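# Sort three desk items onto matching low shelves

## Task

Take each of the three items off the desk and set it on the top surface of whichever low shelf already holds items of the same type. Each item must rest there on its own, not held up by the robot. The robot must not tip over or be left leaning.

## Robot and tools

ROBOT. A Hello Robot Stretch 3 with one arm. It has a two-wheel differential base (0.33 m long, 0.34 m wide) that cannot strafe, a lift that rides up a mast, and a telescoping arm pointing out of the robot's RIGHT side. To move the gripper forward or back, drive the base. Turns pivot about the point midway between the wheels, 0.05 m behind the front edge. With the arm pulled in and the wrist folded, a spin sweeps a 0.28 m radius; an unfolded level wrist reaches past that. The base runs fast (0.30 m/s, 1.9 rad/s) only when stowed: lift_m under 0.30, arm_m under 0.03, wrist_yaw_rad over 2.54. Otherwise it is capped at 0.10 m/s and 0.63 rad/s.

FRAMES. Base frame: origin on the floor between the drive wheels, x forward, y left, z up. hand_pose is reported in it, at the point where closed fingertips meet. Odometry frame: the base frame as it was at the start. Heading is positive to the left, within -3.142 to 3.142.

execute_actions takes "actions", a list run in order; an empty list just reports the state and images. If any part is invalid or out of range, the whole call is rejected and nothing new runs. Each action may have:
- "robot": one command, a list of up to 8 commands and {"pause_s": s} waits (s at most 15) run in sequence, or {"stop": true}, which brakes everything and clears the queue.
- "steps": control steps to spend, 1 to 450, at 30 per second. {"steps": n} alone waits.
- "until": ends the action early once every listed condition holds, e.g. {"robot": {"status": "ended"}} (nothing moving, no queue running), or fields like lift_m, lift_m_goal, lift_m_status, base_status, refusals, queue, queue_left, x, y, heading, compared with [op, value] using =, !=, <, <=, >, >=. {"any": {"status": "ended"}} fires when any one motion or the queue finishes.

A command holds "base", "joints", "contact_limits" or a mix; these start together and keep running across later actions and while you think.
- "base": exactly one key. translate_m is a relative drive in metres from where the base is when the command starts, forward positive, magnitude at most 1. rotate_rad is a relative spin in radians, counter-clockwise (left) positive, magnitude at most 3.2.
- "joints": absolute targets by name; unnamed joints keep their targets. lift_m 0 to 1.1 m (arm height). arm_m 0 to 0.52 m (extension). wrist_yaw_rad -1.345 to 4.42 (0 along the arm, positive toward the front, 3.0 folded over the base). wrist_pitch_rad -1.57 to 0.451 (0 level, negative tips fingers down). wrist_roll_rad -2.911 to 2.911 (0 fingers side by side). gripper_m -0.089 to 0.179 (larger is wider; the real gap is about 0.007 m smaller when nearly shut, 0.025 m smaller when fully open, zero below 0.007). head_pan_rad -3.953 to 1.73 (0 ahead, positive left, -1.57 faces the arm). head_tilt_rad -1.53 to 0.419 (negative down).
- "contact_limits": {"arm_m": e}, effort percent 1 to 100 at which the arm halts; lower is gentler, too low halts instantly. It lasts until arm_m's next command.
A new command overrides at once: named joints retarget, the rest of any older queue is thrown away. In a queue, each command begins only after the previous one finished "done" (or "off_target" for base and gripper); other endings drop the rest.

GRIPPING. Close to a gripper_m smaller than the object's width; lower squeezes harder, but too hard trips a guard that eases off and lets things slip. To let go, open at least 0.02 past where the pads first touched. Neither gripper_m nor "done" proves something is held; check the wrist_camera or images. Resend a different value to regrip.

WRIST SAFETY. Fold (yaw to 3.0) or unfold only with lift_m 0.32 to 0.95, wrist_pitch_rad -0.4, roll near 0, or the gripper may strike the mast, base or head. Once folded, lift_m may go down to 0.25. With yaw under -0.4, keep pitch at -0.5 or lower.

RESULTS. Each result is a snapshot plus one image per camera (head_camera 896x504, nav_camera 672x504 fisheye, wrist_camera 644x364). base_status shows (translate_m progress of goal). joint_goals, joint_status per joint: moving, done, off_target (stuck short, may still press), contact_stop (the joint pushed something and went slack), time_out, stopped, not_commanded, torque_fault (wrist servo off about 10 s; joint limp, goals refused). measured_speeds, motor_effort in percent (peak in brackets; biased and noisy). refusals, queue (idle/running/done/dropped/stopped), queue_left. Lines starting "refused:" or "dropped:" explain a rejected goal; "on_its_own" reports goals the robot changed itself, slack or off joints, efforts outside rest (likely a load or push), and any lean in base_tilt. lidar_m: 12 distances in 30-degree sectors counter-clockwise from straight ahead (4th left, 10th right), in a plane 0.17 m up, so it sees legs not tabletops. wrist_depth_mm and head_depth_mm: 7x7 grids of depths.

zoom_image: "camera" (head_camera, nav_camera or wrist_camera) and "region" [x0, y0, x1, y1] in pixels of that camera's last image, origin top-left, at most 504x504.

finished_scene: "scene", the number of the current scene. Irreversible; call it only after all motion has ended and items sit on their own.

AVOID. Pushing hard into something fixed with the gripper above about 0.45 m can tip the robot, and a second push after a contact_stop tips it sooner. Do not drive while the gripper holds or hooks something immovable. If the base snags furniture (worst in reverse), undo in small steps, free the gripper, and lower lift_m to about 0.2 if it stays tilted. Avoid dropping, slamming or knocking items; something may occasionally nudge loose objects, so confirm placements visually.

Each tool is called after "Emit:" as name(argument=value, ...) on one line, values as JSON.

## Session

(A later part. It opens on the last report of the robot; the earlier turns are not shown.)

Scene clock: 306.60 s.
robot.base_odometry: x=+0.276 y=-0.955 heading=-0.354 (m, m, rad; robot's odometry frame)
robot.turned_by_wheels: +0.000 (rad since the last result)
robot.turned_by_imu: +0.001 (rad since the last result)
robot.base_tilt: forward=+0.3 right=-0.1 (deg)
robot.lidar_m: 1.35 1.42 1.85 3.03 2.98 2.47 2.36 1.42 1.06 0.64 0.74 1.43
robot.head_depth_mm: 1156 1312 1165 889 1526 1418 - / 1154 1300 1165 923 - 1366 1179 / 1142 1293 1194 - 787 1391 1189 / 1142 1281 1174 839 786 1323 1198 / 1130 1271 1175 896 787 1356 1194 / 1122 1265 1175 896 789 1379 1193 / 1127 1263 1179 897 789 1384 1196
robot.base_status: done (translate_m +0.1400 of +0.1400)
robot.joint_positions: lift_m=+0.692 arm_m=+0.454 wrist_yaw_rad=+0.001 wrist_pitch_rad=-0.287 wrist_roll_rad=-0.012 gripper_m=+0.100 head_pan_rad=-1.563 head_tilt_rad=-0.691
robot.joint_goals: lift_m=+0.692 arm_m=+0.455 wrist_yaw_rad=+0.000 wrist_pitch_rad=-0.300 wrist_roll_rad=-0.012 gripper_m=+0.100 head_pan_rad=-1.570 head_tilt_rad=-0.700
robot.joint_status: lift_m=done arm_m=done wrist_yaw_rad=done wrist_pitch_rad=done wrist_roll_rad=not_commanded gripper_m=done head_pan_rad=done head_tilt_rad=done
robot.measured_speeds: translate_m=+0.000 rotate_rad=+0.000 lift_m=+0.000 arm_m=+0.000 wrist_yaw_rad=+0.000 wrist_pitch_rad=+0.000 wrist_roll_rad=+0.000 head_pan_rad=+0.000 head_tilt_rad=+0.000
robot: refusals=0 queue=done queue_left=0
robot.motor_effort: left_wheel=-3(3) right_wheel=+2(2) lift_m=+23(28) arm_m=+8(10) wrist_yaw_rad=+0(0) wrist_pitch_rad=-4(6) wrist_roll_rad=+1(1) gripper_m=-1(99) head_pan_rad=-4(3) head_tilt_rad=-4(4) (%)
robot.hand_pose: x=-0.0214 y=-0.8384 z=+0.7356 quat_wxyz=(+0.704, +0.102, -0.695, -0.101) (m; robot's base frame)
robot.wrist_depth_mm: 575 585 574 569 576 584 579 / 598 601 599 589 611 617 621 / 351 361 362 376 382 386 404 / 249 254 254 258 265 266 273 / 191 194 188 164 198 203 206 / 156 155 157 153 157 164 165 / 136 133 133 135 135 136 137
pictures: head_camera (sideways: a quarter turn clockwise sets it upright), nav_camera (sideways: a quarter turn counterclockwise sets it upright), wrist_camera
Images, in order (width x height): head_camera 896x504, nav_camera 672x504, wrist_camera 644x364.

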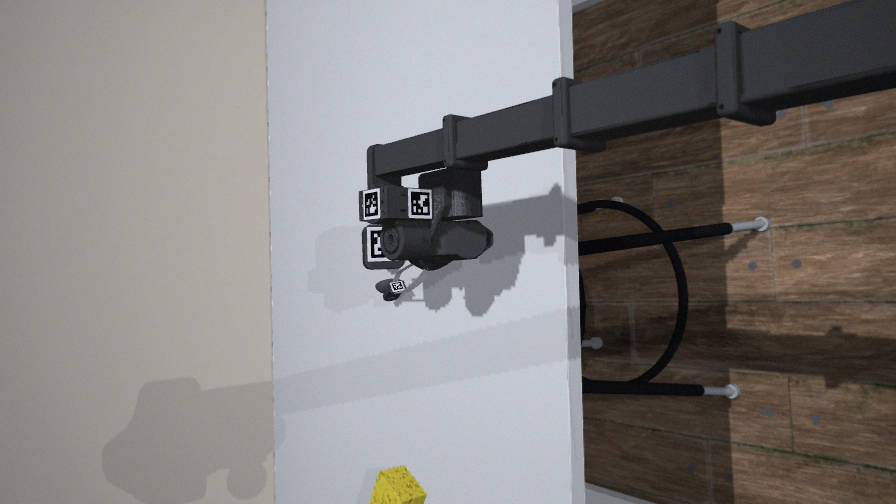

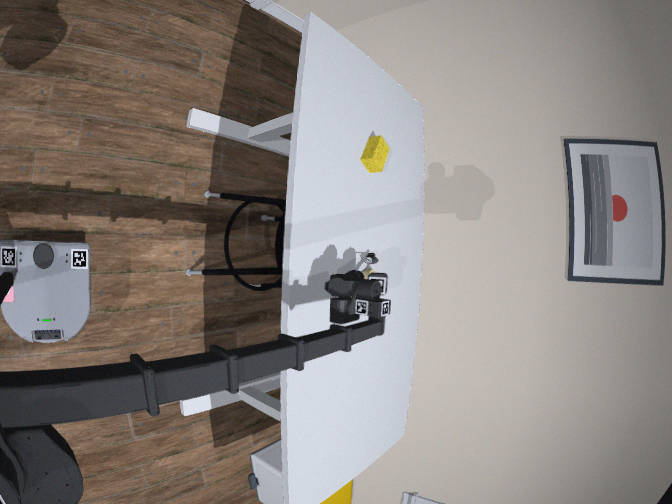

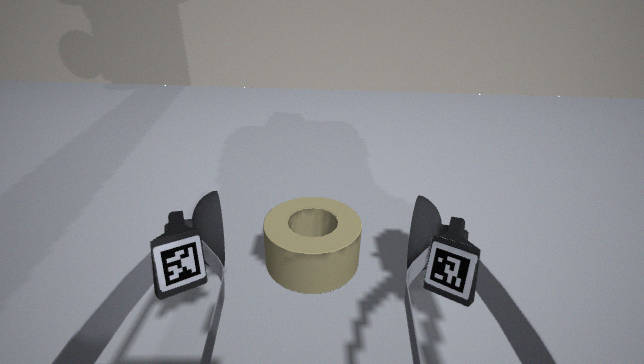

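Emit:
execute_actions(actions=[{"robot":[{"joints":{"arm_m":0.48,"lift_m":0.70}},{"joints":{"gripper_m":0.03}},{"pause_s":0.5},{"joints":{"lift_m":0.78}}],"steps":450,"until":{"robot":{"status":"ended"}}}])

Scene clock: 317.23 s.
robot.base_odometry: x=+0.276 y=-0.955 heading=-0.354 (m, m, rad; robot's odometry frame)
robot.turned_by_wheels: +0.000 (rad since the last result)
robot.turned_by_imu: +0.001 (rad since the last result)
robot.base_tilt: forward=+0.3 right=+0.1 (deg)
robot.lidar_m: 1.35 1.42 1.85 3.00 2.98 2.48 2.36 1.42 1.06 0.64 0.74 1.43
robot.head_depth_mm: 1161 1306 1165 889 784 - - / 1155 1294 1219 - 1537 1351 1189 / 1144 1290 - 865 787 1387 1191 / 1141 1284 1285 893 788 1319 1190 / 1134 1279 1169 893 788 1354 1191 / 1127 1269 1171 897 789 1386 1193 / 1122 1260 1174 896 788 1392 1194
robot.base_status: done (translate_m +0.1400 of +0.1400)
robot.joint_positions: lift_m=+0.780 arm_m=+0.480 wrist_yaw_rad=+0.001 wrist_pitch_rad=-0.318 wrist_roll_rad=-0.012 gripper_m=+0.031 head_pan_rad=-1.563 head_tilt_rad=-0.691
robot.joint_goals: lift_m=+0.780 arm_m=+0.480 wrist_yaw_rad=+0.000 wrist_pitch_rad=-0.300 wrist_roll_rad=-0.012 gripper_m=+0.030 head_pan_rad=-1.570 head_tilt_rad=-0.700
robot.joint_status: lift_m=done arm_m=done wrist_yaw_rad=done wrist_pitch_rad=done wrist_roll_rad=not_commanded gripper_m=done head_pan_rad=done head_tilt_rad=done
robot.measured_speeds: translate_m=+0.000 rotate_rad=+0.000 lift_m=+0.000 arm_m=+0.000 wrist_yaw_rad=+0.000 wrist_pitch_rad=+0.000 wrist_roll_rad=+0.000 head_pan_rad=+0.000 head_tilt_rad=+0.000
robot: refusals=0 queue=done queue_left=0
robot.motor_effort: left_wheel=-3(3) right_wheel=+2(2) lift_m=+42(43) arm_m=+6(9) wrist_yaw_rad=-1(1) wrist_pitch_rad=+5(5) wrist_roll_rad=+1(1) gripper_m=-13(99) head_pan_rad=-4(3) head_tilt_rad=-4(3) (%)
robot.hand_pose: x=-0.0214 y=-0.8604 z=+0.8153 quat_wxyz=(+0.703, +0.113, -0.694, -0.112) (m; robot's base frame)
robot.wrist_depth_mm: 548 540 550 549 553 563 559 / 605 593 601 593 593 601 596 / 538 561 556 590 641 628 623 / 395 401 401 414 418 423 432 / 311 313 323 157 338 330 328 / 255 259 249 130 254 267 273 / 216 219 220 209 224 226 230
pictures: head_camera (sideways: a quarter turn clockwise sets it upright), nav_camera (sideways: a quarter turn counterclockwise sets it upright), wrist_camera
Images, in order (width x height): head_camera 896x504, nav_camera 672x504, wrist_camera 644x364.

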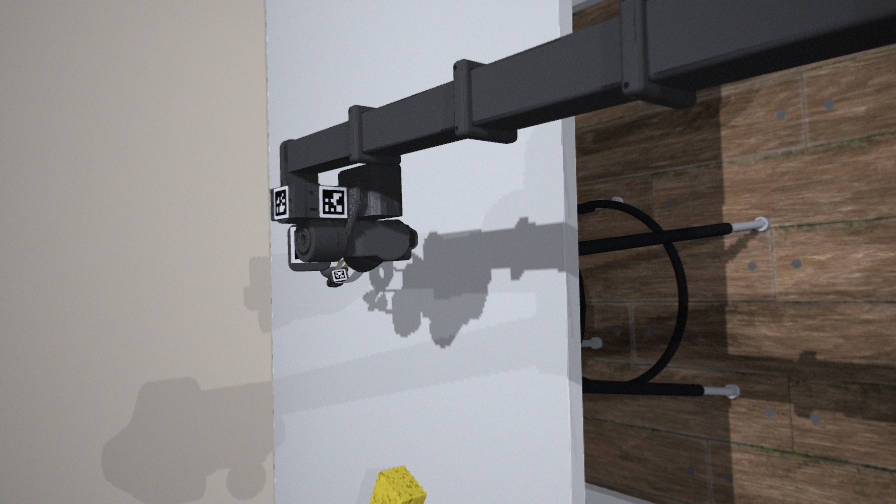

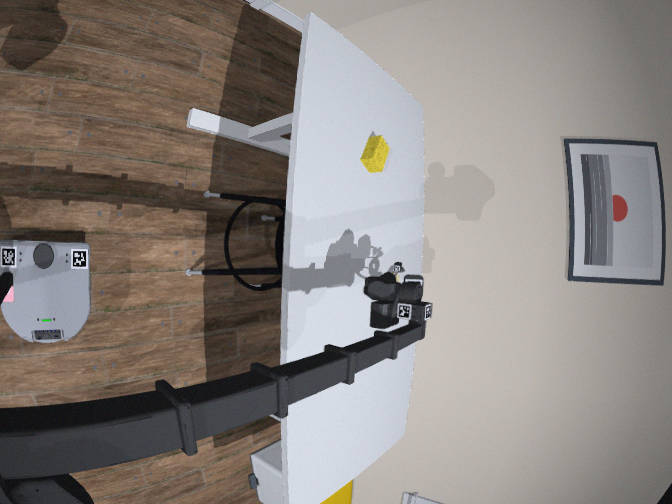

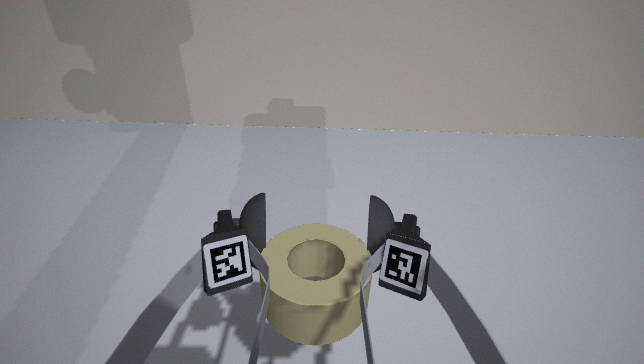

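Emit:
execute_actions(actions=[{"robot":[{"joints":{"arm_m":0.0,"lift_m":0.85,"gripper_m":0.02}},{"base":{"rotate_rad":1.55}},{"base":{"translate_m":1.0}},{"base":{"translate_m":1.0}},{"base":{"translate_m":0.5}},{"base":{"rotate_rad":1.59}}],"steps":450,"until":{"robot":{"status":"ended"}}},{"steps":450,"until":{"robot":{"status":"ended"}}},{"steps":450,"until":{"robot":{"status":"ended"}}}])

Scene clock: 364.70 s.
robot.base_odometry: x=+1.191 y=+1.372 heading=+2.786 (m, m, rad; robot's odometry frame)
robot.turned_by_wheels: +3.140 (rad since the last result)
robot.turned_by_imu: +3.107 (rad since the last result)
robot.base_tilt: forward=+0.2 right=-0.1 (deg)
robot.lidar_m: 2.10 2.24 3.40 3.11 1.86 0.88 0.91 0.89 0.67 0.86 0.57 1.04
robot.head_depth_mm: 819 924 1053 1065 910 - - / 814 915 1050 1064 912 - - / 805 908 1035 1069 914 - - / 799 900 1020 1070 912 - 1175 / 794 891 1014 1069 890 1059 1164 / 787 883 1007 1094 889 1061 1175 / 784 876 998 1157 1378 1389 1192
robot.base_status: done (rotate_rad +1.5899 of +1.5900)
robot.joint_positions: lift_m=+0.850 arm_m=+0.000 wrist_yaw_rad=+0.000 wrist_pitch_rad=-0.319 wrist_roll_rad=-0.012 gripper_m=+0.021 head_pan_rad=-1.563 head_tilt_rad=-0.691
robot.joint_goals: lift_m=+0.850 arm_m=+0.000 wrist_yaw_rad=+0.000 wrist_pitch_rad=-0.300 wrist_roll_rad=-0.012 gripper_m=+0.020 head_pan_rad=-1.570 head_tilt_rad=-0.700
robot.joint_status: lift_m=done arm_m=done wrist_yaw_rad=done wrist_pitch_rad=done wrist_roll_rad=not_commanded gripper_m=done head_pan_rad=done head_tilt_rad=done
robot.measured_speeds: translate_m=+0.000 rotate_rad=+0.000 lift_m=+0.000 arm_m=+0.000 wrist_yaw_rad=+0.000 wrist_pitch_rad=+0.000 wrist_roll_rad=+0.000 head_pan_rad=+0.000 head_tilt_rad=+0.000
robot: refusals=0 queue=done queue_left=0
robot.motor_effort: left_wheel=-3(8) right_wheel=+2(6) lift_m=+42(43) arm_m=-4(4) wrist_yaw_rad=-1(1) wrist_pitch_rad=+6(5) wrist_roll_rad=+1(1) gripper_m=-15(68) head_pan_rad=-4(4) head_tilt_rad=-5(4) (%)
robot.hand_pose: x=-0.0214 y=-0.3811 z=+0.8852 quat_wxyz=(+0.703, +0.113, -0.694, -0.112) (m; robot's base frame)
robot.wrist_depth_mm: 639 645 628 644 643 653 665 / 673 671 687 681 694 702 693 / 722 725 735 744 748 756 776 / 813 801 800 793 785 797 833 / 877 887 632 158 661 640 640 / 974 991 478 129 478 508 510 / - - 668 661 696 539 703
pictures: head_camera (sideways: a quarter turn clockwise sets it upright), nav_camera (sideways: a quarter turn counterclockwise sets it upright), wrist_camera
Images, in order (width x height): head_camera 896x504, nav_camera 672x504, wrist_camera 644x364.

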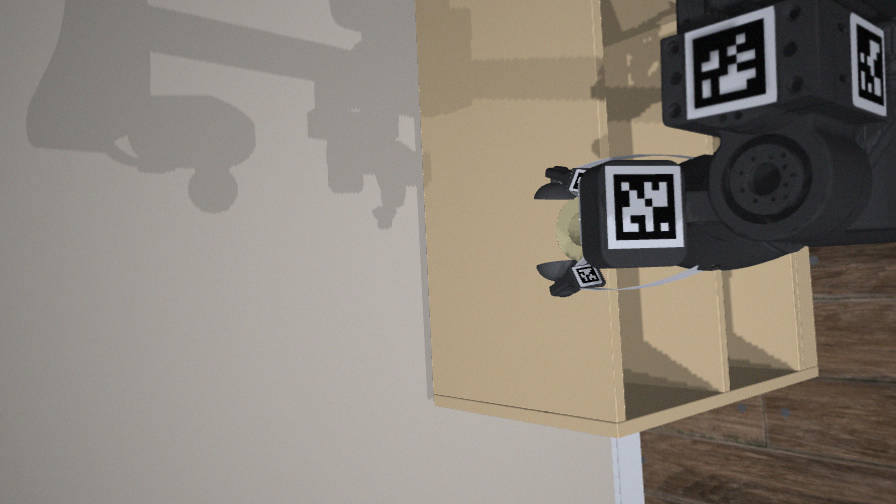

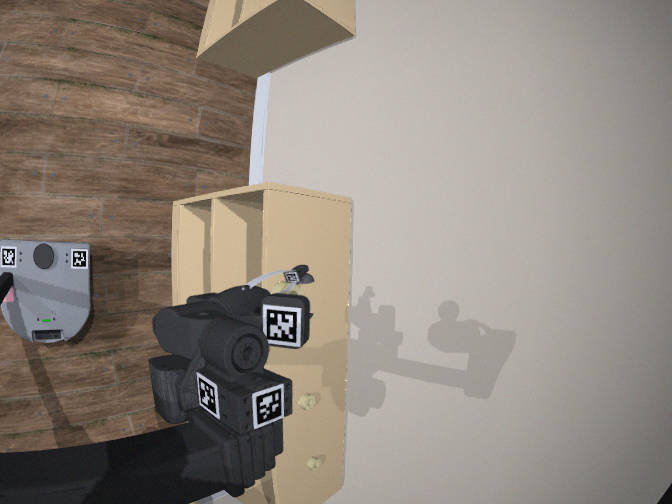

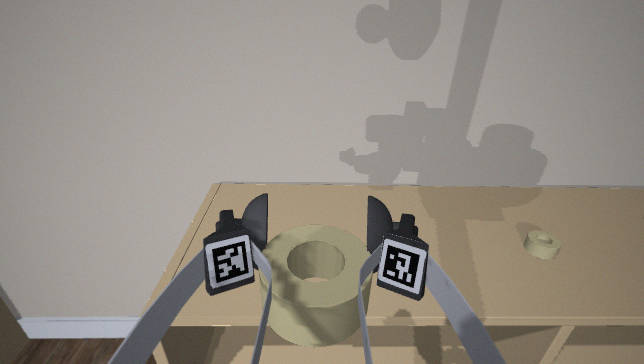

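Emit:
execute_actions(actions=[{"robot":[{"base":{"translate_m":-0.04},"joints":{"arm_m":0.32}},{"joints":{"lift_m":0.63}}],"steps":450,"until":{"robot":{"status":"ended"}}}])

Scene clock: 375.17 s.
robot.base_odometry: x=+1.229 y=+1.358 heading=+2.786 (m, m, rad; robot's odometry frame)
robot.turned_by_wheels: +0.000 (rad since the last result)
robot.turned_by_imu: +0.001 (rad since the last result)
robot.base_tilt: forward=+0.2 right=+0.0 (deg)
robot.lidar_m: 2.14 2.29 3.46 3.10 1.17 0.83 0.91 0.86 0.65 0.95 0.59 1.07
robot.head_depth_mm: 820 924 1055 1065 912 1068 1200 / 815 916 1049 1063 912 - 1184 / 809 910 1036 1101 - 1084 1188 / 802 899 1028 1105 915 1085 1184 / 798 893 1021 1070 888 1057 1170 / 791 886 1007 1073 888 1038 1172 / 786 882 1001 1157 1299 1354 1190
robot.base_status: done (translate_m -0.0400 of -0.0400)
robot.joint_positions: lift_m=+0.630 arm_m=+0.320 wrist_yaw_rad=+0.000 wrist_pitch_rad=-0.319 wrist_roll_rad=-0.012 gripper_m=+0.021 head_pan_rad=-1.563 head_tilt_rad=-0.691
robot.joint_goals: lift_m=+0.630 arm_m=+0.320 wrist_yaw_rad=+0.000 wrist_pitch_rad=-0.300 wrist_roll_rad=-0.012 gripper_m=+0.020 head_pan_rad=-1.570 head_tilt_rad=-0.700
robot.joint_status: lift_m=done arm_m=done wrist_yaw_rad=done wrist_pitch_rad=done wrist_roll_rad=not_commanded gripper_m=done head_pan_rad=done head_tilt_rad=done
robot.measured_speeds: translate_m=+0.000 rotate_rad=+0.000 lift_m=+0.000 arm_m=+0.000 wrist_yaw_rad=+0.000 wrist_pitch_rad=+0.000 wrist_roll_rad=+0.000 head_pan_rad=+0.000 head_tilt_rad=+0.000
robot: refusals=0 queue=done queue_left=0
robot.motor_effort: left_wheel=-3(9) right_wheel=+2(4) lift_m=+28(42) arm_m=+6(4) wrist_yaw_rad=-1(1) wrist_pitch_rad=+5(5) wrist_roll_rad=+1(0) gripper_m=-15(16) head_pan_rad=-4(3) head_tilt_rad=-4(4) (%)
robot.hand_pose: x=-0.0214 y=-0.7004 z=+0.6657 quat_wxyz=(+0.703, +0.113, -0.693, -0.112) (m; robot's base frame)
robot.wrist_depth_mm: 342 344 346 350 357 351 355 / 370 374 376 375 380 382 383 / 393 403 403 407 412 414 417 / 322 328 327 333 334 345 346 / 251 252 264 157 272 264 263 / 206 208 203 129 207 214 217 / 175 176 178 168 181 181 184
pictures: head_camera (sideways: a quarter turn clockwise sets it upright), nav_camera (sideways: a quarter turn counterclockwise sets it upright), wrist_camera
Images, in order (width x height): head_camera 896x504, nav_camera 672x504, wrist_camera 644x364.

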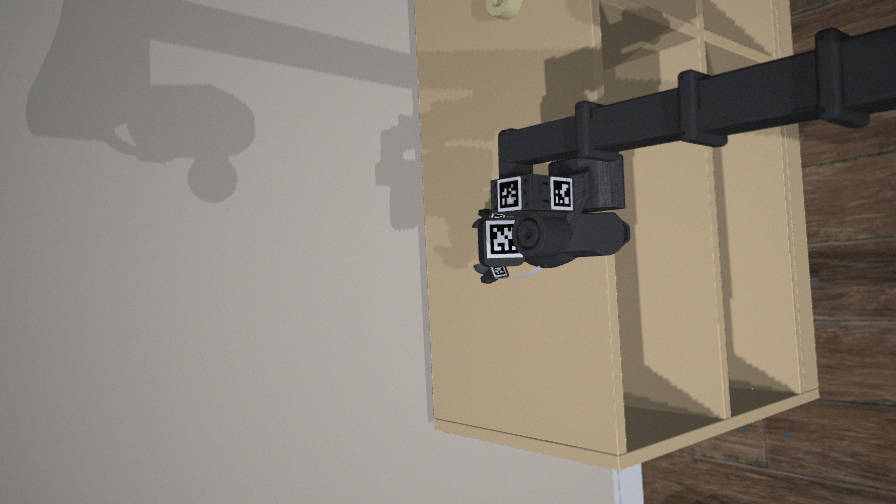

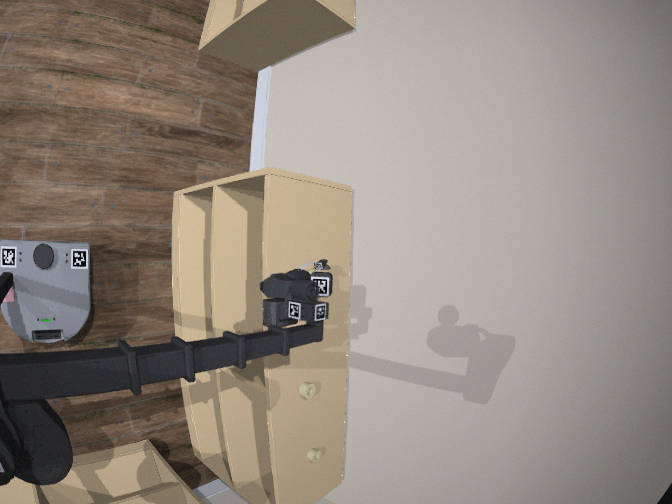

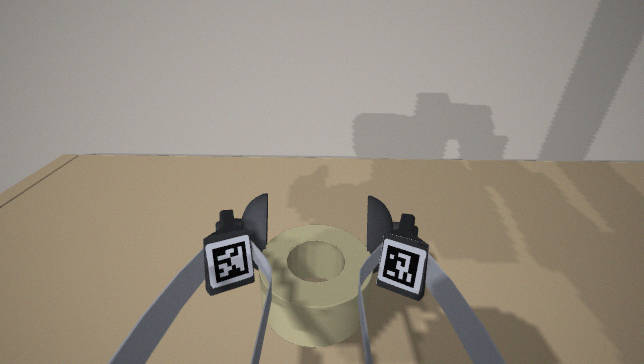

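Emit:
execute_actions(actions=[{"robot":[{"joints":{"lift_m":0.592}},{"joints":{"gripper_m":0.10}},{"joints":{"lift_m":0.66}},{"joints":{"arm_m":0.0}},{"base":{"rotate_rad":1.66},"joints":{"wrist_yaw_rad":3.0,"wrist_pitch_rad":-0.4,"gripper_m":0.04,"lift_m":0.5}},{"joints":{"lift_m":0.25}},{"base":{"translate_m":1.0}},{"base":{"translate_m":1.0}}],"steps":450,"until":{"robot":{"status":"ended"}}},{"steps":450,"until":{"robot":{"status":"ended"}}},{"robot":[{"base":{"translate_m":0.51},"joints":{"lift_m":0.9}},{"joints":{"wrist_yaw_rad":0,"gripper_m":0.17}},{"base":{"rotate_rad":1.48},"joints":{"wrist_pitch_rad":-0.3}}],"steps":450,"until":{"robot":{"status":"ended"}}},{"steps":450,"until":{"robot":{"status":"ended"}}}])

Scene clock: 426.30 s.
robot.base_odometry: x=+0.568 y=-1.064 heading=-0.357 (m, m, rad; robot's odometry frame)
robot.turned_by_wheels: +3.140 (rad since the last result)
robot.turned_by_imu: +3.108 (rad since the last result)
robot.base_tilt: forward=+0.3 right=+0.0 (deg)
robot.lidar_m: 1.08 1.14 1.50 2.31 3.50 2.78 2.63 1.25 0.70 0.69 0.90 1.16
robot.head_depth_mm: 1162 1312 1162 890 764 - - / 1154 1292 1174 893 876 - - / 1145 1281 1164 893 - - - / 1131 1269 1173 891 - 1325 1189 / 1120 1255 1174 893 1160 1386 1196 / 1113 1247 1169 899 788 1384 1190 / 1102 1233 1174 896 767 1384 1194
robot.base_status: done (rotate_rad +1.4799 of +1.4800)
robot.joint_positions: lift_m=+0.900 arm_m=+0.000 wrist_yaw_rad=+0.001 wrist_pitch_rad=-0.321 wrist_roll_rad=-0.012 gripper_m=+0.170 head_pan_rad=-1.563 head_tilt_rad=-0.691
robot.joint_goals: lift_m=+0.900 arm_m=+0.000 wrist_yaw_rad=+0.000 wrist_pitch_rad=-0.300 wrist_roll_rad=-0.012 gripper_m=+0.170 head_pan_rad=-1.570 head_tilt_rad=-0.700
robot.joint_status: lift_m=done arm_m=done wrist_yaw_rad=done wrist_pitch_rad=done wrist_roll_rad=not_commanded gripper_m=done head_pan_rad=done head_tilt_rad=done
robot.measured_speeds: translate_m=+0.000 rotate_rad=+0.000 lift_m=+0.000 arm_m=+0.000 wrist_yaw_rad=+0.000 wrist_pitch_rad=+0.000 wrist_roll_rad=+0.000 head_pan_rad=+0.000 head_tilt_rad=+0.000
robot: refusals=0 queue=done queue_left=0
robot.motor_effort: left_wheel=-2(11) right_wheel=+2(7) lift_m=+42(43) arm_m=-4(3) wrist_yaw_rad=-1(5) wrist_pitch_rad=+6(6) wrist_roll_rad=+1(1) gripper_m=-1(99) head_pan_rad=-4(4) head_tilt_rad=-5(4) (%)
robot.hand_pose: x=-0.0213 y=-0.3809 z=+0.9348 quat_wxyz=(+0.703, +0.114, -0.693, -0.112) (m; robot's base frame)
robot.wrist_depth_mm: 953 967 956 943 - - 993 / - - - - - - - / - 952 938 939 957 961 980 / - 643 634 662 673 668 707 / 499 520 512 507 522 550 535 / 425 401 422 419 427 426 441 / - - - - - - -
pictures: head_camera (sideways: a quarter turn clockwise sets it upright), nav_camera (sideways: a quarter turn counterclockwise sets it upright), wrist_camera
Images, in order (width x height): head_camera 896x504, nav_camera 672x504, wrist_camera 644x364.

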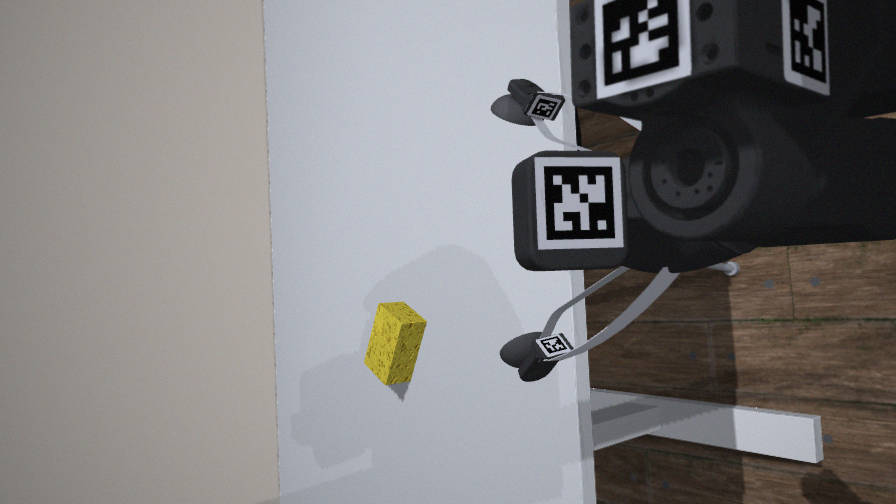

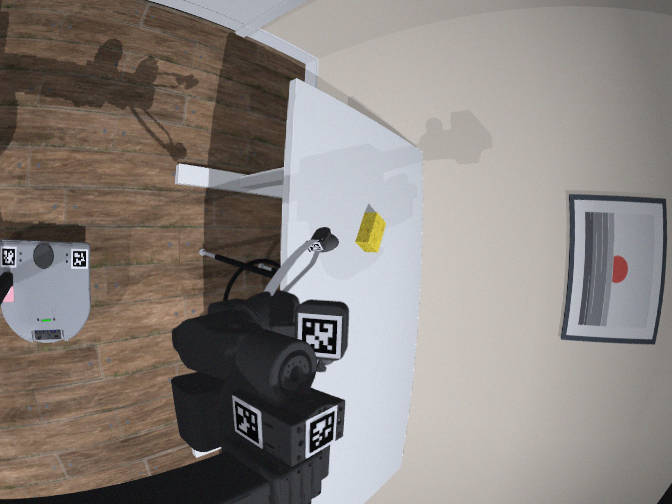

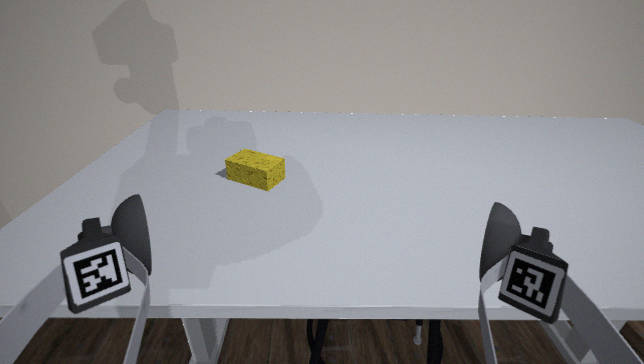

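Emit:
execute_actions(actions=[{"robot":[{"base":{"translate_m":0.14},"joints":{"arm_m":0.34,"lift_m":0.76}},{"joints":{"lift_m":0.71}}],"steps":450,"until":{"robot":{"status":"ended"}}}])

Scene clock: 439.60 s.
robot.base_odometry: x=+0.699 y=-1.113 heading=-0.357 (m, m, rad; robot's odometry frame)
robot.turned_by_wheels: +0.000 (rad since the last result)
robot.turned_by_imu: +0.001 (rad since the last result)
robot.base_tilt: forward=+0.2 right=+0.0 (deg)
robot.lidar_m: 0.95 1.00 1.30 2.27 3.50 2.90 2.78 1.34 0.77 0.71 0.87 1.01
robot.head_depth_mm: 1157 1294 1165 893 966 1326 - / 1144 1281 1169 923 - 1326 1170 / 1130 1278 1174 - 1152 1352 1187 / 1116 1256 1170 917 1528 1385 1191 / 1112 1250 1174 895 786 1381 1194 / 1105 1238 1174 895 788 1384 1198 / 1095 1224 1317 900 766 1390 1195
robot.base_status: done (translate_m +0.1400 of +0.1400)
robot.joint_positions: lift_m=+0.710 arm_m=+0.340 wrist_yaw_rad=+0.001 wrist_pitch_rad=-0.320 wrist_roll_rad=-0.012 gripper_m=+0.170 head_pan_rad=-1.563 head_tilt_rad=-0.691
robot.joint_goals: lift_m=+0.710 arm_m=+0.340 wrist_yaw_rad=+0.000 wrist_pitch_rad=-0.300 wrist_roll_rad=-0.012 gripper_m=+0.170 head_pan_rad=-1.570 head_tilt_rad=-0.700
robot.joint_status: lift_m=done arm_m=done wrist_yaw_rad=done wrist_pitch_rad=done wrist_roll_rad=not_commanded gripper_m=done head_pan_rad=done head_tilt_rad=done
robot.measured_speeds: translate_m=+0.000 rotate_rad=+0.000 lift_m=+0.000 arm_m=+0.000 wrist_yaw_rad=+0.000 wrist_pitch_rad=+0.000 wrist_roll_rad=+0.000 head_pan_rad=+0.000 head_tilt_rad=+0.000
robot: refusals=0 queue=done queue_left=0
robot.motor_effort: left_wheel=-3(4) right_wheel=+2(6) lift_m=+28(41) arm_m=+6(8) wrist_yaw_rad=-1(1) wrist_pitch_rad=+6(6) wrist_roll_rad=+1(1) gripper_m=+0(0) head_pan_rad=-4(4) head_tilt_rad=-5(4) (%)
robot.hand_pose: x=-0.0214 y=-0.7203 z=+0.7456 quat_wxyz=(+0.703, +0.114, -0.693, -0.112) (m; robot's base frame)
robot.wrist_depth_mm: 650 649 650 652 661 676 686 / 687 592 602 637 637 672 710 / 360 368 364 250 380 393 398 / 259 262 256 232 259 278 285 / 204 212 208 210 213 224 217 / - 164 172 173 174 176 181 / 143 144 145 146 146 149 150
pictures: head_camera (sideways: a quarter turn clockwise sets it upright), nav_camera (sideways: a quarter turn counterclockwise sets it upright), wrist_camera
Images, in order (width x height): head_camera 896x504, nav_camera 672x504, wrist_camera 644x364.

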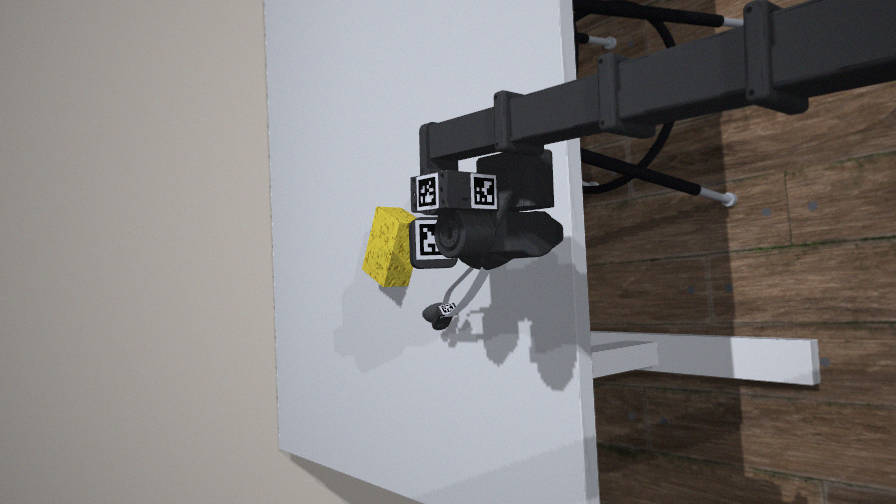

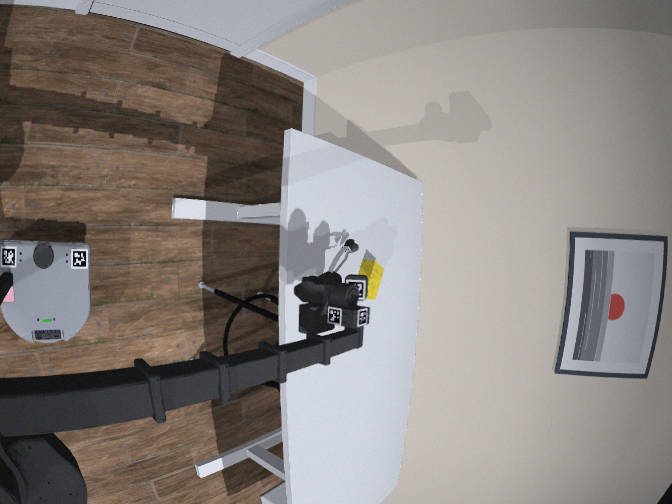

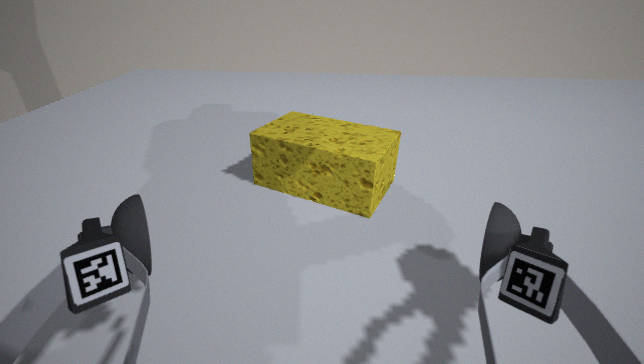

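Emit:
execute_actions(actions=[{"robot":[{"base":{"translate_m":0.085},"joints":{"wrist_yaw_rad":-0.35,"lift_m":0.705}},{"joints":{"arm_m":0.46}}],"steps":450,"until":{"robot":{"status":"ended"}}}])

Scene clock: 453.20 s.
robot.base_odometry: x=+0.779 y=-1.142 heading=-0.357 (m, m, rad; robot's odometry frame)
robot.turned_by_wheels: +0.000 (rad since the last result)
robot.turned_by_imu: +0.001 (rad since the last result)
robot.base_tilt: forward=+0.3 right=+0.0 (deg)
robot.lidar_m: 0.86 0.91 1.19 1.68 3.49 2.97 2.85 1.40 0.73 0.85 1.33 0.92
robot.head_depth_mm: 1146 1294 1165 891 784 1414 - / 1135 1283 1165 905 - 1350 1180 / 1127 1268 1224 836 788 1383 1197 / 1118 1255 1227 850 786 1390 1189 / 1111 1241 1176 894 788 1354 1193 / 1095 1233 1173 897 764 1387 1192 / 1088 1219 1388 1552 1524 1386 1197
robot.base_status: done (translate_m +0.0850 of +0.0850)
robot.joint_positions: lift_m=+0.705 arm_m=+0.460 wrist_yaw_rad=-0.349 wrist_pitch_rad=-0.320 wrist_roll_rad=-0.012 gripper_m=+0.170 head_pan_rad=-1.563 head_tilt_rad=-0.691
robot.joint_goals: lift_m=+0.705 arm_m=+0.460 wrist_yaw_rad=-0.350 wrist_pitch_rad=-0.300 wrist_roll_rad=-0.012 gripper_m=+0.170 head_pan_rad=-1.570 head_tilt_rad=-0.700
robot.joint_status: lift_m=done arm_m=done wrist_yaw_rad=done wrist_pitch_rad=done wrist_roll_rad=not_commanded gripper_m=done head_pan_rad=done head_tilt_rad=done
robot.measured_speeds: translate_m=+0.000 rotate_rad=+0.000 lift_m=+0.000 arm_m=+0.000 wrist_yaw_rad=+0.000 wrist_pitch_rad=+0.000 wrist_roll_rad=+0.000 head_pan_rad=+0.000 head_tilt_rad=+0.000
robot: refusals=0 queue=done queue_left=0
robot.motor_effort: left_wheel=-3(5) right_wheel=+2(6) lift_m=+28(28) arm_m=+6(6) wrist_yaw_rad=-1(2) wrist_pitch_rad=+6(6) wrist_roll_rad=+1(1) gripper_m=+0(0) head_pan_rad=-3(4) head_tilt_rad=-4(5) (%)
robot.hand_pose: x=-0.1021 y=-0.8261 z=+0.7406 quat_wxyz=(+0.672, -0.009, -0.703, -0.232) (m; robot's base frame)
robot.wrist_depth_mm: 458 494 536 592 679 760 871 / 471 508 552 607 625 644 669 / 338 348 355 363 370 376 387 / 250 252 240 169 251 266 271 / 195 204 136 132 132 216 209 / - 157 150 138 133 168 174 / 138 138 139 141 141 143 145
pictures: head_camera (sideways: a quarter turn clockwise sets it upright), nav_camera (sideways: a quarter turn counterclockwise sets it upright), wrist_camera
Images, in order (width x height): head_camera 896x504, nav_camera 672x504, wrist_camera 644x364.

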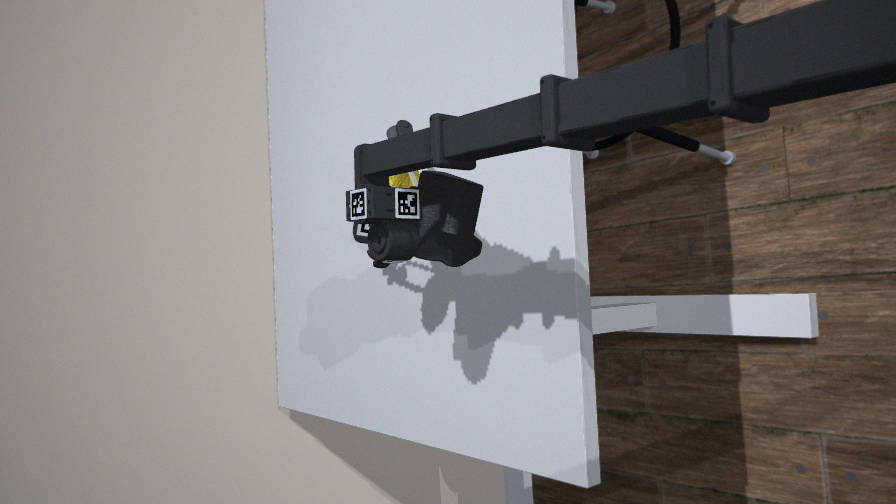

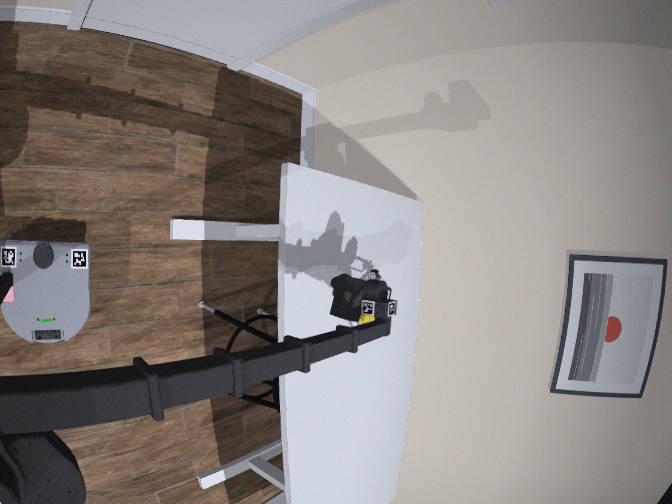

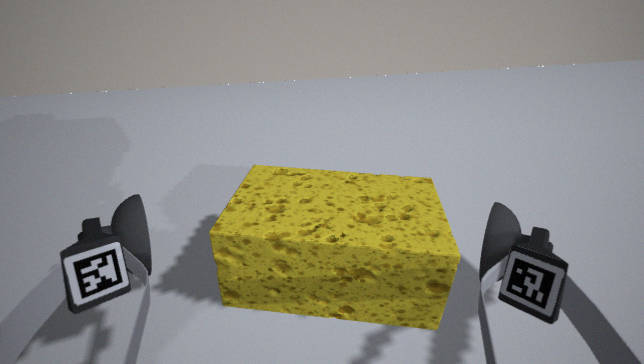

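Emit:
execute_actions(actions=[{"robot":[{"joints":{"arm_m":0.50,"lift_m":0.70}},{"joints":{"gripper_m":0.075}},{"pause_s":0.5},{"joints":{"lift_m":0.78}}],"steps":450,"until":{"robot":{"status":"ended"}}}])

Scene clock: 461.63 s.
robot.base_odometry: x=+0.779 y=-1.142 heading=-0.357 (m, m, rad; robot's odometry frame)
robot.turned_by_wheels: +0.000 (rad since the last result)
robot.turned_by_imu: +0.001 (rad since the last result)
robot.base_tilt: forward=+0.2 right=+0.0 (deg)
robot.lidar_m: 0.86 0.91 1.20 1.68 3.52 2.97 2.85 1.40 0.72 0.85 1.33 0.93
robot.head_depth_mm: 1150 1290 1167 889 783 - - / 1135 1279 1218 - 1149 1342 1189 / 1129 1275 - 892 784 1385 1193 / 1118 1256 1224 895 787 1384 1194 / 1108 1245 1170 893 787 1359 1192 / 1098 1233 1176 897 767 1389 1190 / 1089 1222 1386 1546 1524 1377 1197
robot.base_status: done (translate_m +0.0850 of +0.0850)
robot.joint_positions: lift_m=+0.780 arm_m=+0.500 wrist_yaw_rad=-0.349 wrist_pitch_rad=-0.317 wrist_roll_rad=-0.012 gripper_m=+0.076 head_pan_rad=-1.563 head_tilt_rad=-0.691
robot.joint_goals: lift_m=+0.780 arm_m=+0.500 wrist_yaw_rad=-0.350 wrist_pitch_rad=-0.300 wrist_roll_rad=-0.012 gripper_m=+0.075 head_pan_rad=-1.570 head_tilt_rad=-0.700
robot.joint_status: lift_m=done arm_m=done wrist_yaw_rad=done wrist_pitch_rad=done wrist_roll_rad=not_commanded gripper_m=done head_pan_rad=done head_tilt_rad=done
robot.measured_speeds: translate_m=+0.000 rotate_rad=+0.000 lift_m=+0.000 arm_m=+0.000 wrist_yaw_rad=+0.000 wrist_pitch_rad=+0.000 wrist_roll_rad=+0.000 head_pan_rad=+0.000 head_tilt_rad=+0.000
robot: refusals=0 queue=done queue_left=0
robot.motor_effort: left_wheel=-3(2) right_wheel=+2(2) lift_m=+42(44) arm_m=+6(6) wrist_yaw_rad=-1(1) wrist_pitch_rad=+5(6) wrist_roll_rad=+1(1) gripper_m=-22(100) head_pan_rad=-4(3) head_tilt_rad=-4(4) (%)
robot.hand_pose: x=-0.1022 y=-0.8663 z=+0.8157 quat_wxyz=(+0.673, -0.010, -0.703, -0.232) (m; robot's base frame)
robot.wrist_depth_mm: 425 462 505 556 627 699 825 / 452 492 541 602 706 777 919 / 481 509 563 588 598 602 629 / 396 398 271 161 397 428 439 / 313 318 123 125 132 328 334 / 259 248 114 125 140 279 270 / 225 218 129 210 222 227 228
pictures: head_camera (sideways: a quarter turn clockwise sets it upright), nav_camera (sideways: a quarter turn counterclockwise sets it upright), wrist_camera
Images, in order (width x height): head_camera 896x504, nav_camera 672x504, wrist_camera 644x364.

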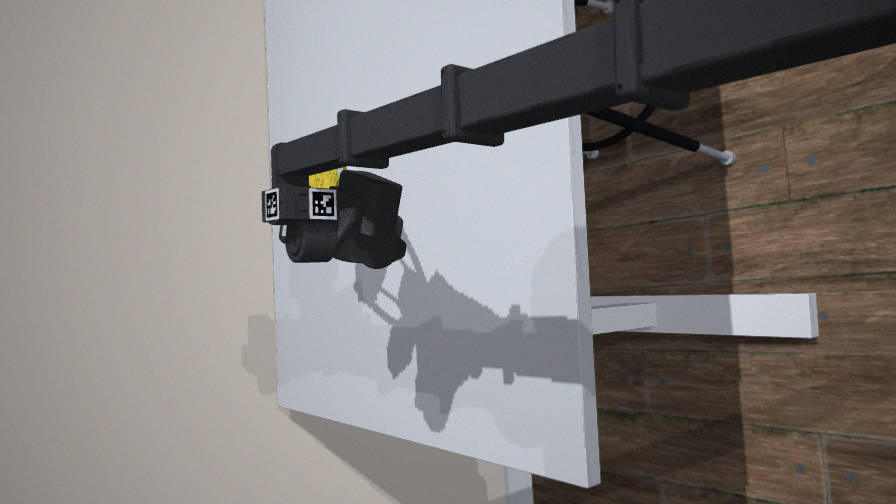

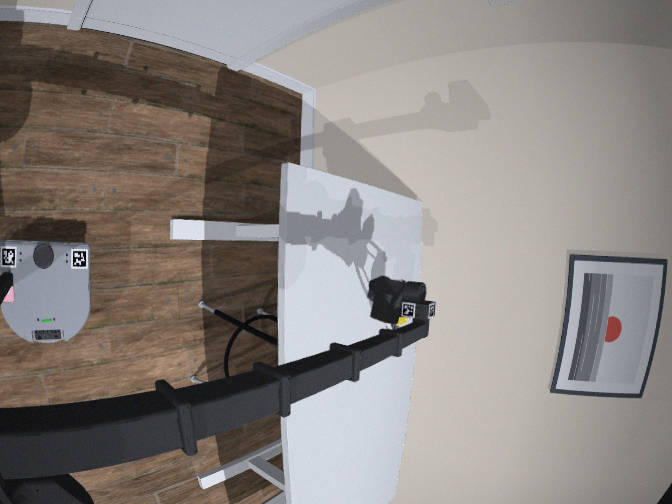

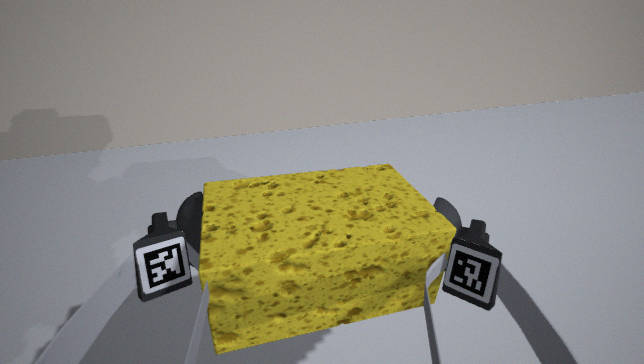

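Emit:
execute_actions(actions=[{"robot":[{"joints":{"arm_m":0.0,"lift_m":0.85,"wrist_yaw_rad":0}},{"base":{"rotate_rad":2.12}},{"base":{"translate_m":1.0}},{"base":{"translate_m":1.0}},{"base":{"translate_m":0.93}},{"base":{"rotate_rad":1.02}}],"steps":450,"until":{"robot":{"status":"ended"}}},{"steps":450,"until":{"robot":{"status":"ended"}}},{"steps":450,"until":{"robot":{"status":"ended"}}}])

Scene clock: 522.80 s.
robot.base_odometry: x=+0.220 y=+1.734 heading=+2.782 (m, m, rad; robot's odometry frame)
robot.turned_by_wheels: +3.140 (rad since the last result)
robot.turned_by_imu: +3.107 (rad since the last result)
robot.base_tilt: forward=+0.3 right=+0.0 (deg)
robot.lidar_m: 1.14 1.15 2.02 3.38 3.40 2.04 1.83 0.91 0.92 0.49 0.76 0.68
robot.head_depth_mm: 757 852 980 1152 1391 - - / 750 842 968 1132 1364 - - / 740 833 952 1113 502 - - / 733 823 938 1040 487 - 1149 / 725 812 924 1028 842 991 1146 / 719 804 914 1011 853 969 1128 / 712 795 901 999 830 969 1124
robot.base_status: done (rotate_rad +1.0199 of +1.0200)
robot.joint_positions: lift_m=+0.850 arm_m=+0.000 wrist_yaw_rad=+0.000 wrist_pitch_rad=-0.318 wrist_roll_rad=-0.012 gripper_m=+0.076 head_pan_rad=-1.563 head_tilt_rad=-0.691
robot.joint_goals: lift_m=+0.850 arm_m=+0.000 wrist_yaw_rad=+0.000 wrist_pitch_rad=-0.300 wrist_roll_rad=-0.012 gripper_m=+0.075 head_pan_rad=-1.570 head_tilt_rad=-0.700
robot.joint_status: lift_m=done arm_m=done wrist_yaw_rad=done wrist_pitch_rad=done wrist_roll_rad=not_commanded gripper_m=done head_pan_rad=done head_tilt_rad=done
robot.measured_speeds: translate_m=+0.000 rotate_rad=+0.000 lift_m=+0.000 arm_m=+0.000 wrist_yaw_rad=+0.000 wrist_pitch_rad=+0.000 wrist_roll_rad=+0.000 head_pan_rad=+0.000 head_tilt_rad=+0.000
robot: refusals=0 queue=done queue_left=0
robot.motor_effort: left_wheel=-3(9) right_wheel=+2(6) lift_m=+42(44) arm_m=-4(3) wrist_yaw_rad=+0(2) wrist_pitch_rad=+5(5) wrist_roll_rad=+0(1) gripper_m=-21(21) head_pan_rad=-4(3) head_tilt_rad=-5(4) (%)
robot.hand_pose: x=-0.0216 y=-0.3812 z=+0.8856 quat_wxyz=(+0.703, +0.113, -0.694, -0.112) (m; robot's base frame)
robot.wrist_depth_mm: 553 558 567 573 587 592 599 / 594 587 606 608 633 644 647 / 634 641 655 650 676 693 712 / 702 686 420 161 716 757 764 / 588 631 124 125 132 844 814 / 492 465 114 125 140 932 825 / 413 418 130 404 - - 845
pictures: head_camera (sideways: a quarter turn clockwise sets it upright), nav_camera (sideways: a quarter turn counterclockwise sets it upright), wrist_camera
Images, in order (width x height): head_camera 896x504, nav_camera 672x504, wrist_camera 644x364.

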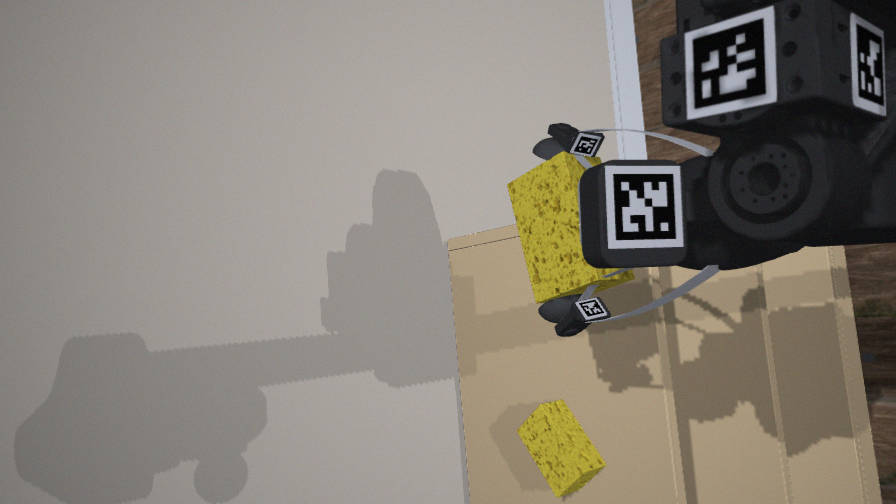

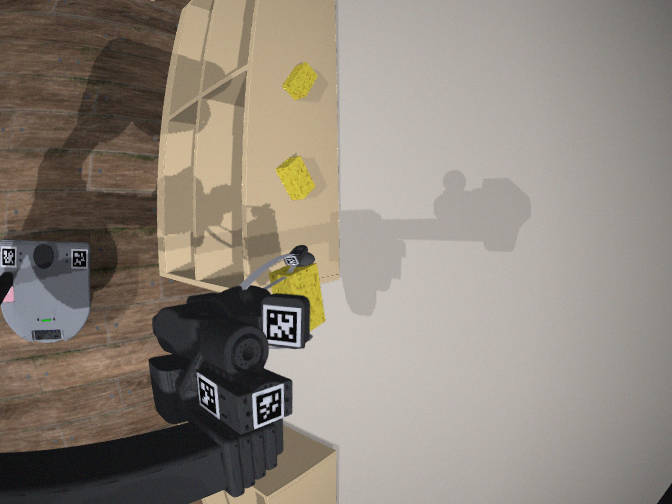

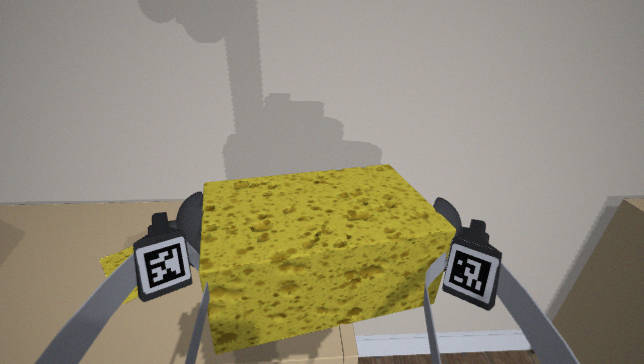

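Emit:
execute_actions(actions=[{"robot":[{"base":{"rotate_rad":0.05}},{"base":{"translate_m":0.95}},{"joints":{"arm_m":0.24}},{"joints":{"lift_m":0.64}}],"steps":450,"until":{"robot":{"status":"ended"}}},{"steps":200,"until":{"robot":{"status":"ended"}}}])

Scene clock: 551.77 s.
robot.base_odometry: x=-0.685 y=+2.023 heading=+2.832 (m, m, rad; robot's odometry frame)
robot.turned_by_wheels: +0.050 (rad since the last result)
robot.turned_by_imu: +0.052 (rad since the last result)
robot.base_tilt: forward=+0.2 right=+0.0 (deg)
robot.lidar_m: 0.59 0.46 0.36 0.94 3.65 2.91 2.36 1.13 0.62 0.65 0.31 0.36
robot.head_depth_mm: 718 807 925 1029 862 967 1134 / 713 803 920 1020 887 - 1124 / 709 794 910 1011 - 975 1129 / 705 791 902 1005 810 967 1121 / 701 786 896 1000 862 948 1094 / 697 782 890 1011 944 926 1167 / 692 777 883 1022 1226 1370 1192
robot.base_status: done (translate_m +0.9500 of +0.9500)
robot.joint_positions: lift_m=+0.640 arm_m=+0.240 wrist_yaw_rad=+0.000 wrist_pitch_rad=-0.318 wrist_roll_rad=-0.012 gripper_m=+0.076 head_pan_rad=-1.563 head_tilt_rad=-0.691
robot.joint_goals: lift_m=+0.640 arm_m=+0.240 wrist_yaw_rad=+0.000 wrist_pitch_rad=-0.300 wrist_roll_rad=-0.012 gripper_m=+0.075 head_pan_rad=-1.570 head_tilt_rad=-0.700
robot.joint_status: lift_m=done arm_m=done wrist_yaw_rad=done wrist_pitch_rad=done wrist_roll_rad=not_commanded gripper_m=done head_pan_rad=done head_tilt_rad=done
robot.measured_speeds: translate_m=+0.000 rotate_rad=+0.000 lift_m=+0.000 arm_m=+0.000 wrist_yaw_rad=+0.000 wrist_pitch_rad=+0.000 wrist_roll_rad=+0.000 head_pan_rad=+0.000 head_tilt_rad=+0.000
robot: refusals=0 queue=done queue_left=0
robot.motor_effort: left_wheel=-3(8) right_wheel=+2(6) lift_m=+28(43) arm_m=+6(9) wrist_yaw_rad=+0(0) wrist_pitch_rad=+5(5) wrist_roll_rad=+1(1) gripper_m=-21(21) head_pan_rad=-4(4) head_tilt_rad=-4(4) (%)
robot.hand_pose: x=-0.0216 y=-0.6205 z=+0.6760 quat_wxyz=(+0.703, +0.113, -0.694, -0.112) (m; robot's base frame)
robot.wrist_depth_mm: 314 319 318 324 322 321 326 / 341 344 344 346 347 347 353 / 370 373 379 372 373 373 376 / 402 391 246 162 341 367 366 / 435 279 124 125 132 283 282 / 221 214 114 125 140 239 231 / 189 189 129 180 190 195 196
pictures: head_camera (sideways: a quarter turn clockwise sets it upright), nav_camera (sideways: a quarter turn counterclockwise sets it upright), wrist_camera
Images, in order (width x height): head_camera 896x504, nav_camera 672x504, wrist_camera 644x364.

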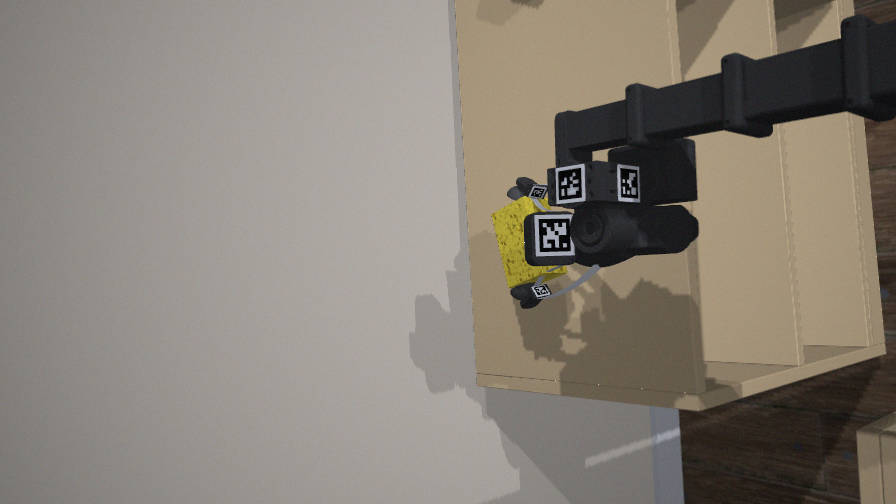

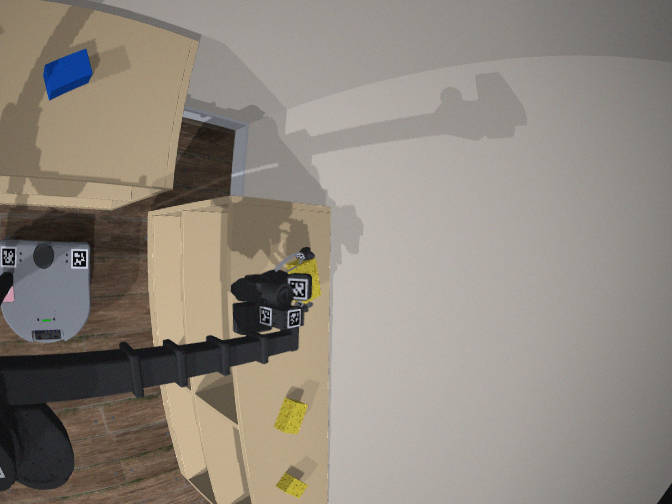

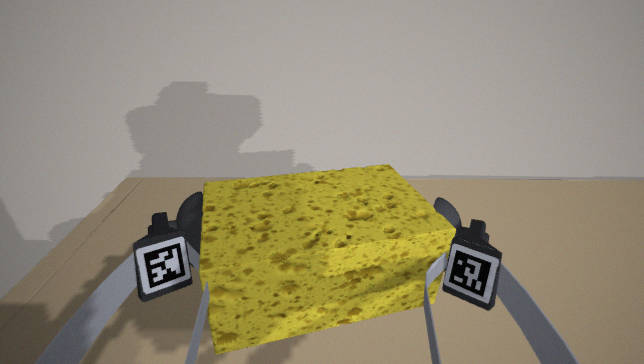

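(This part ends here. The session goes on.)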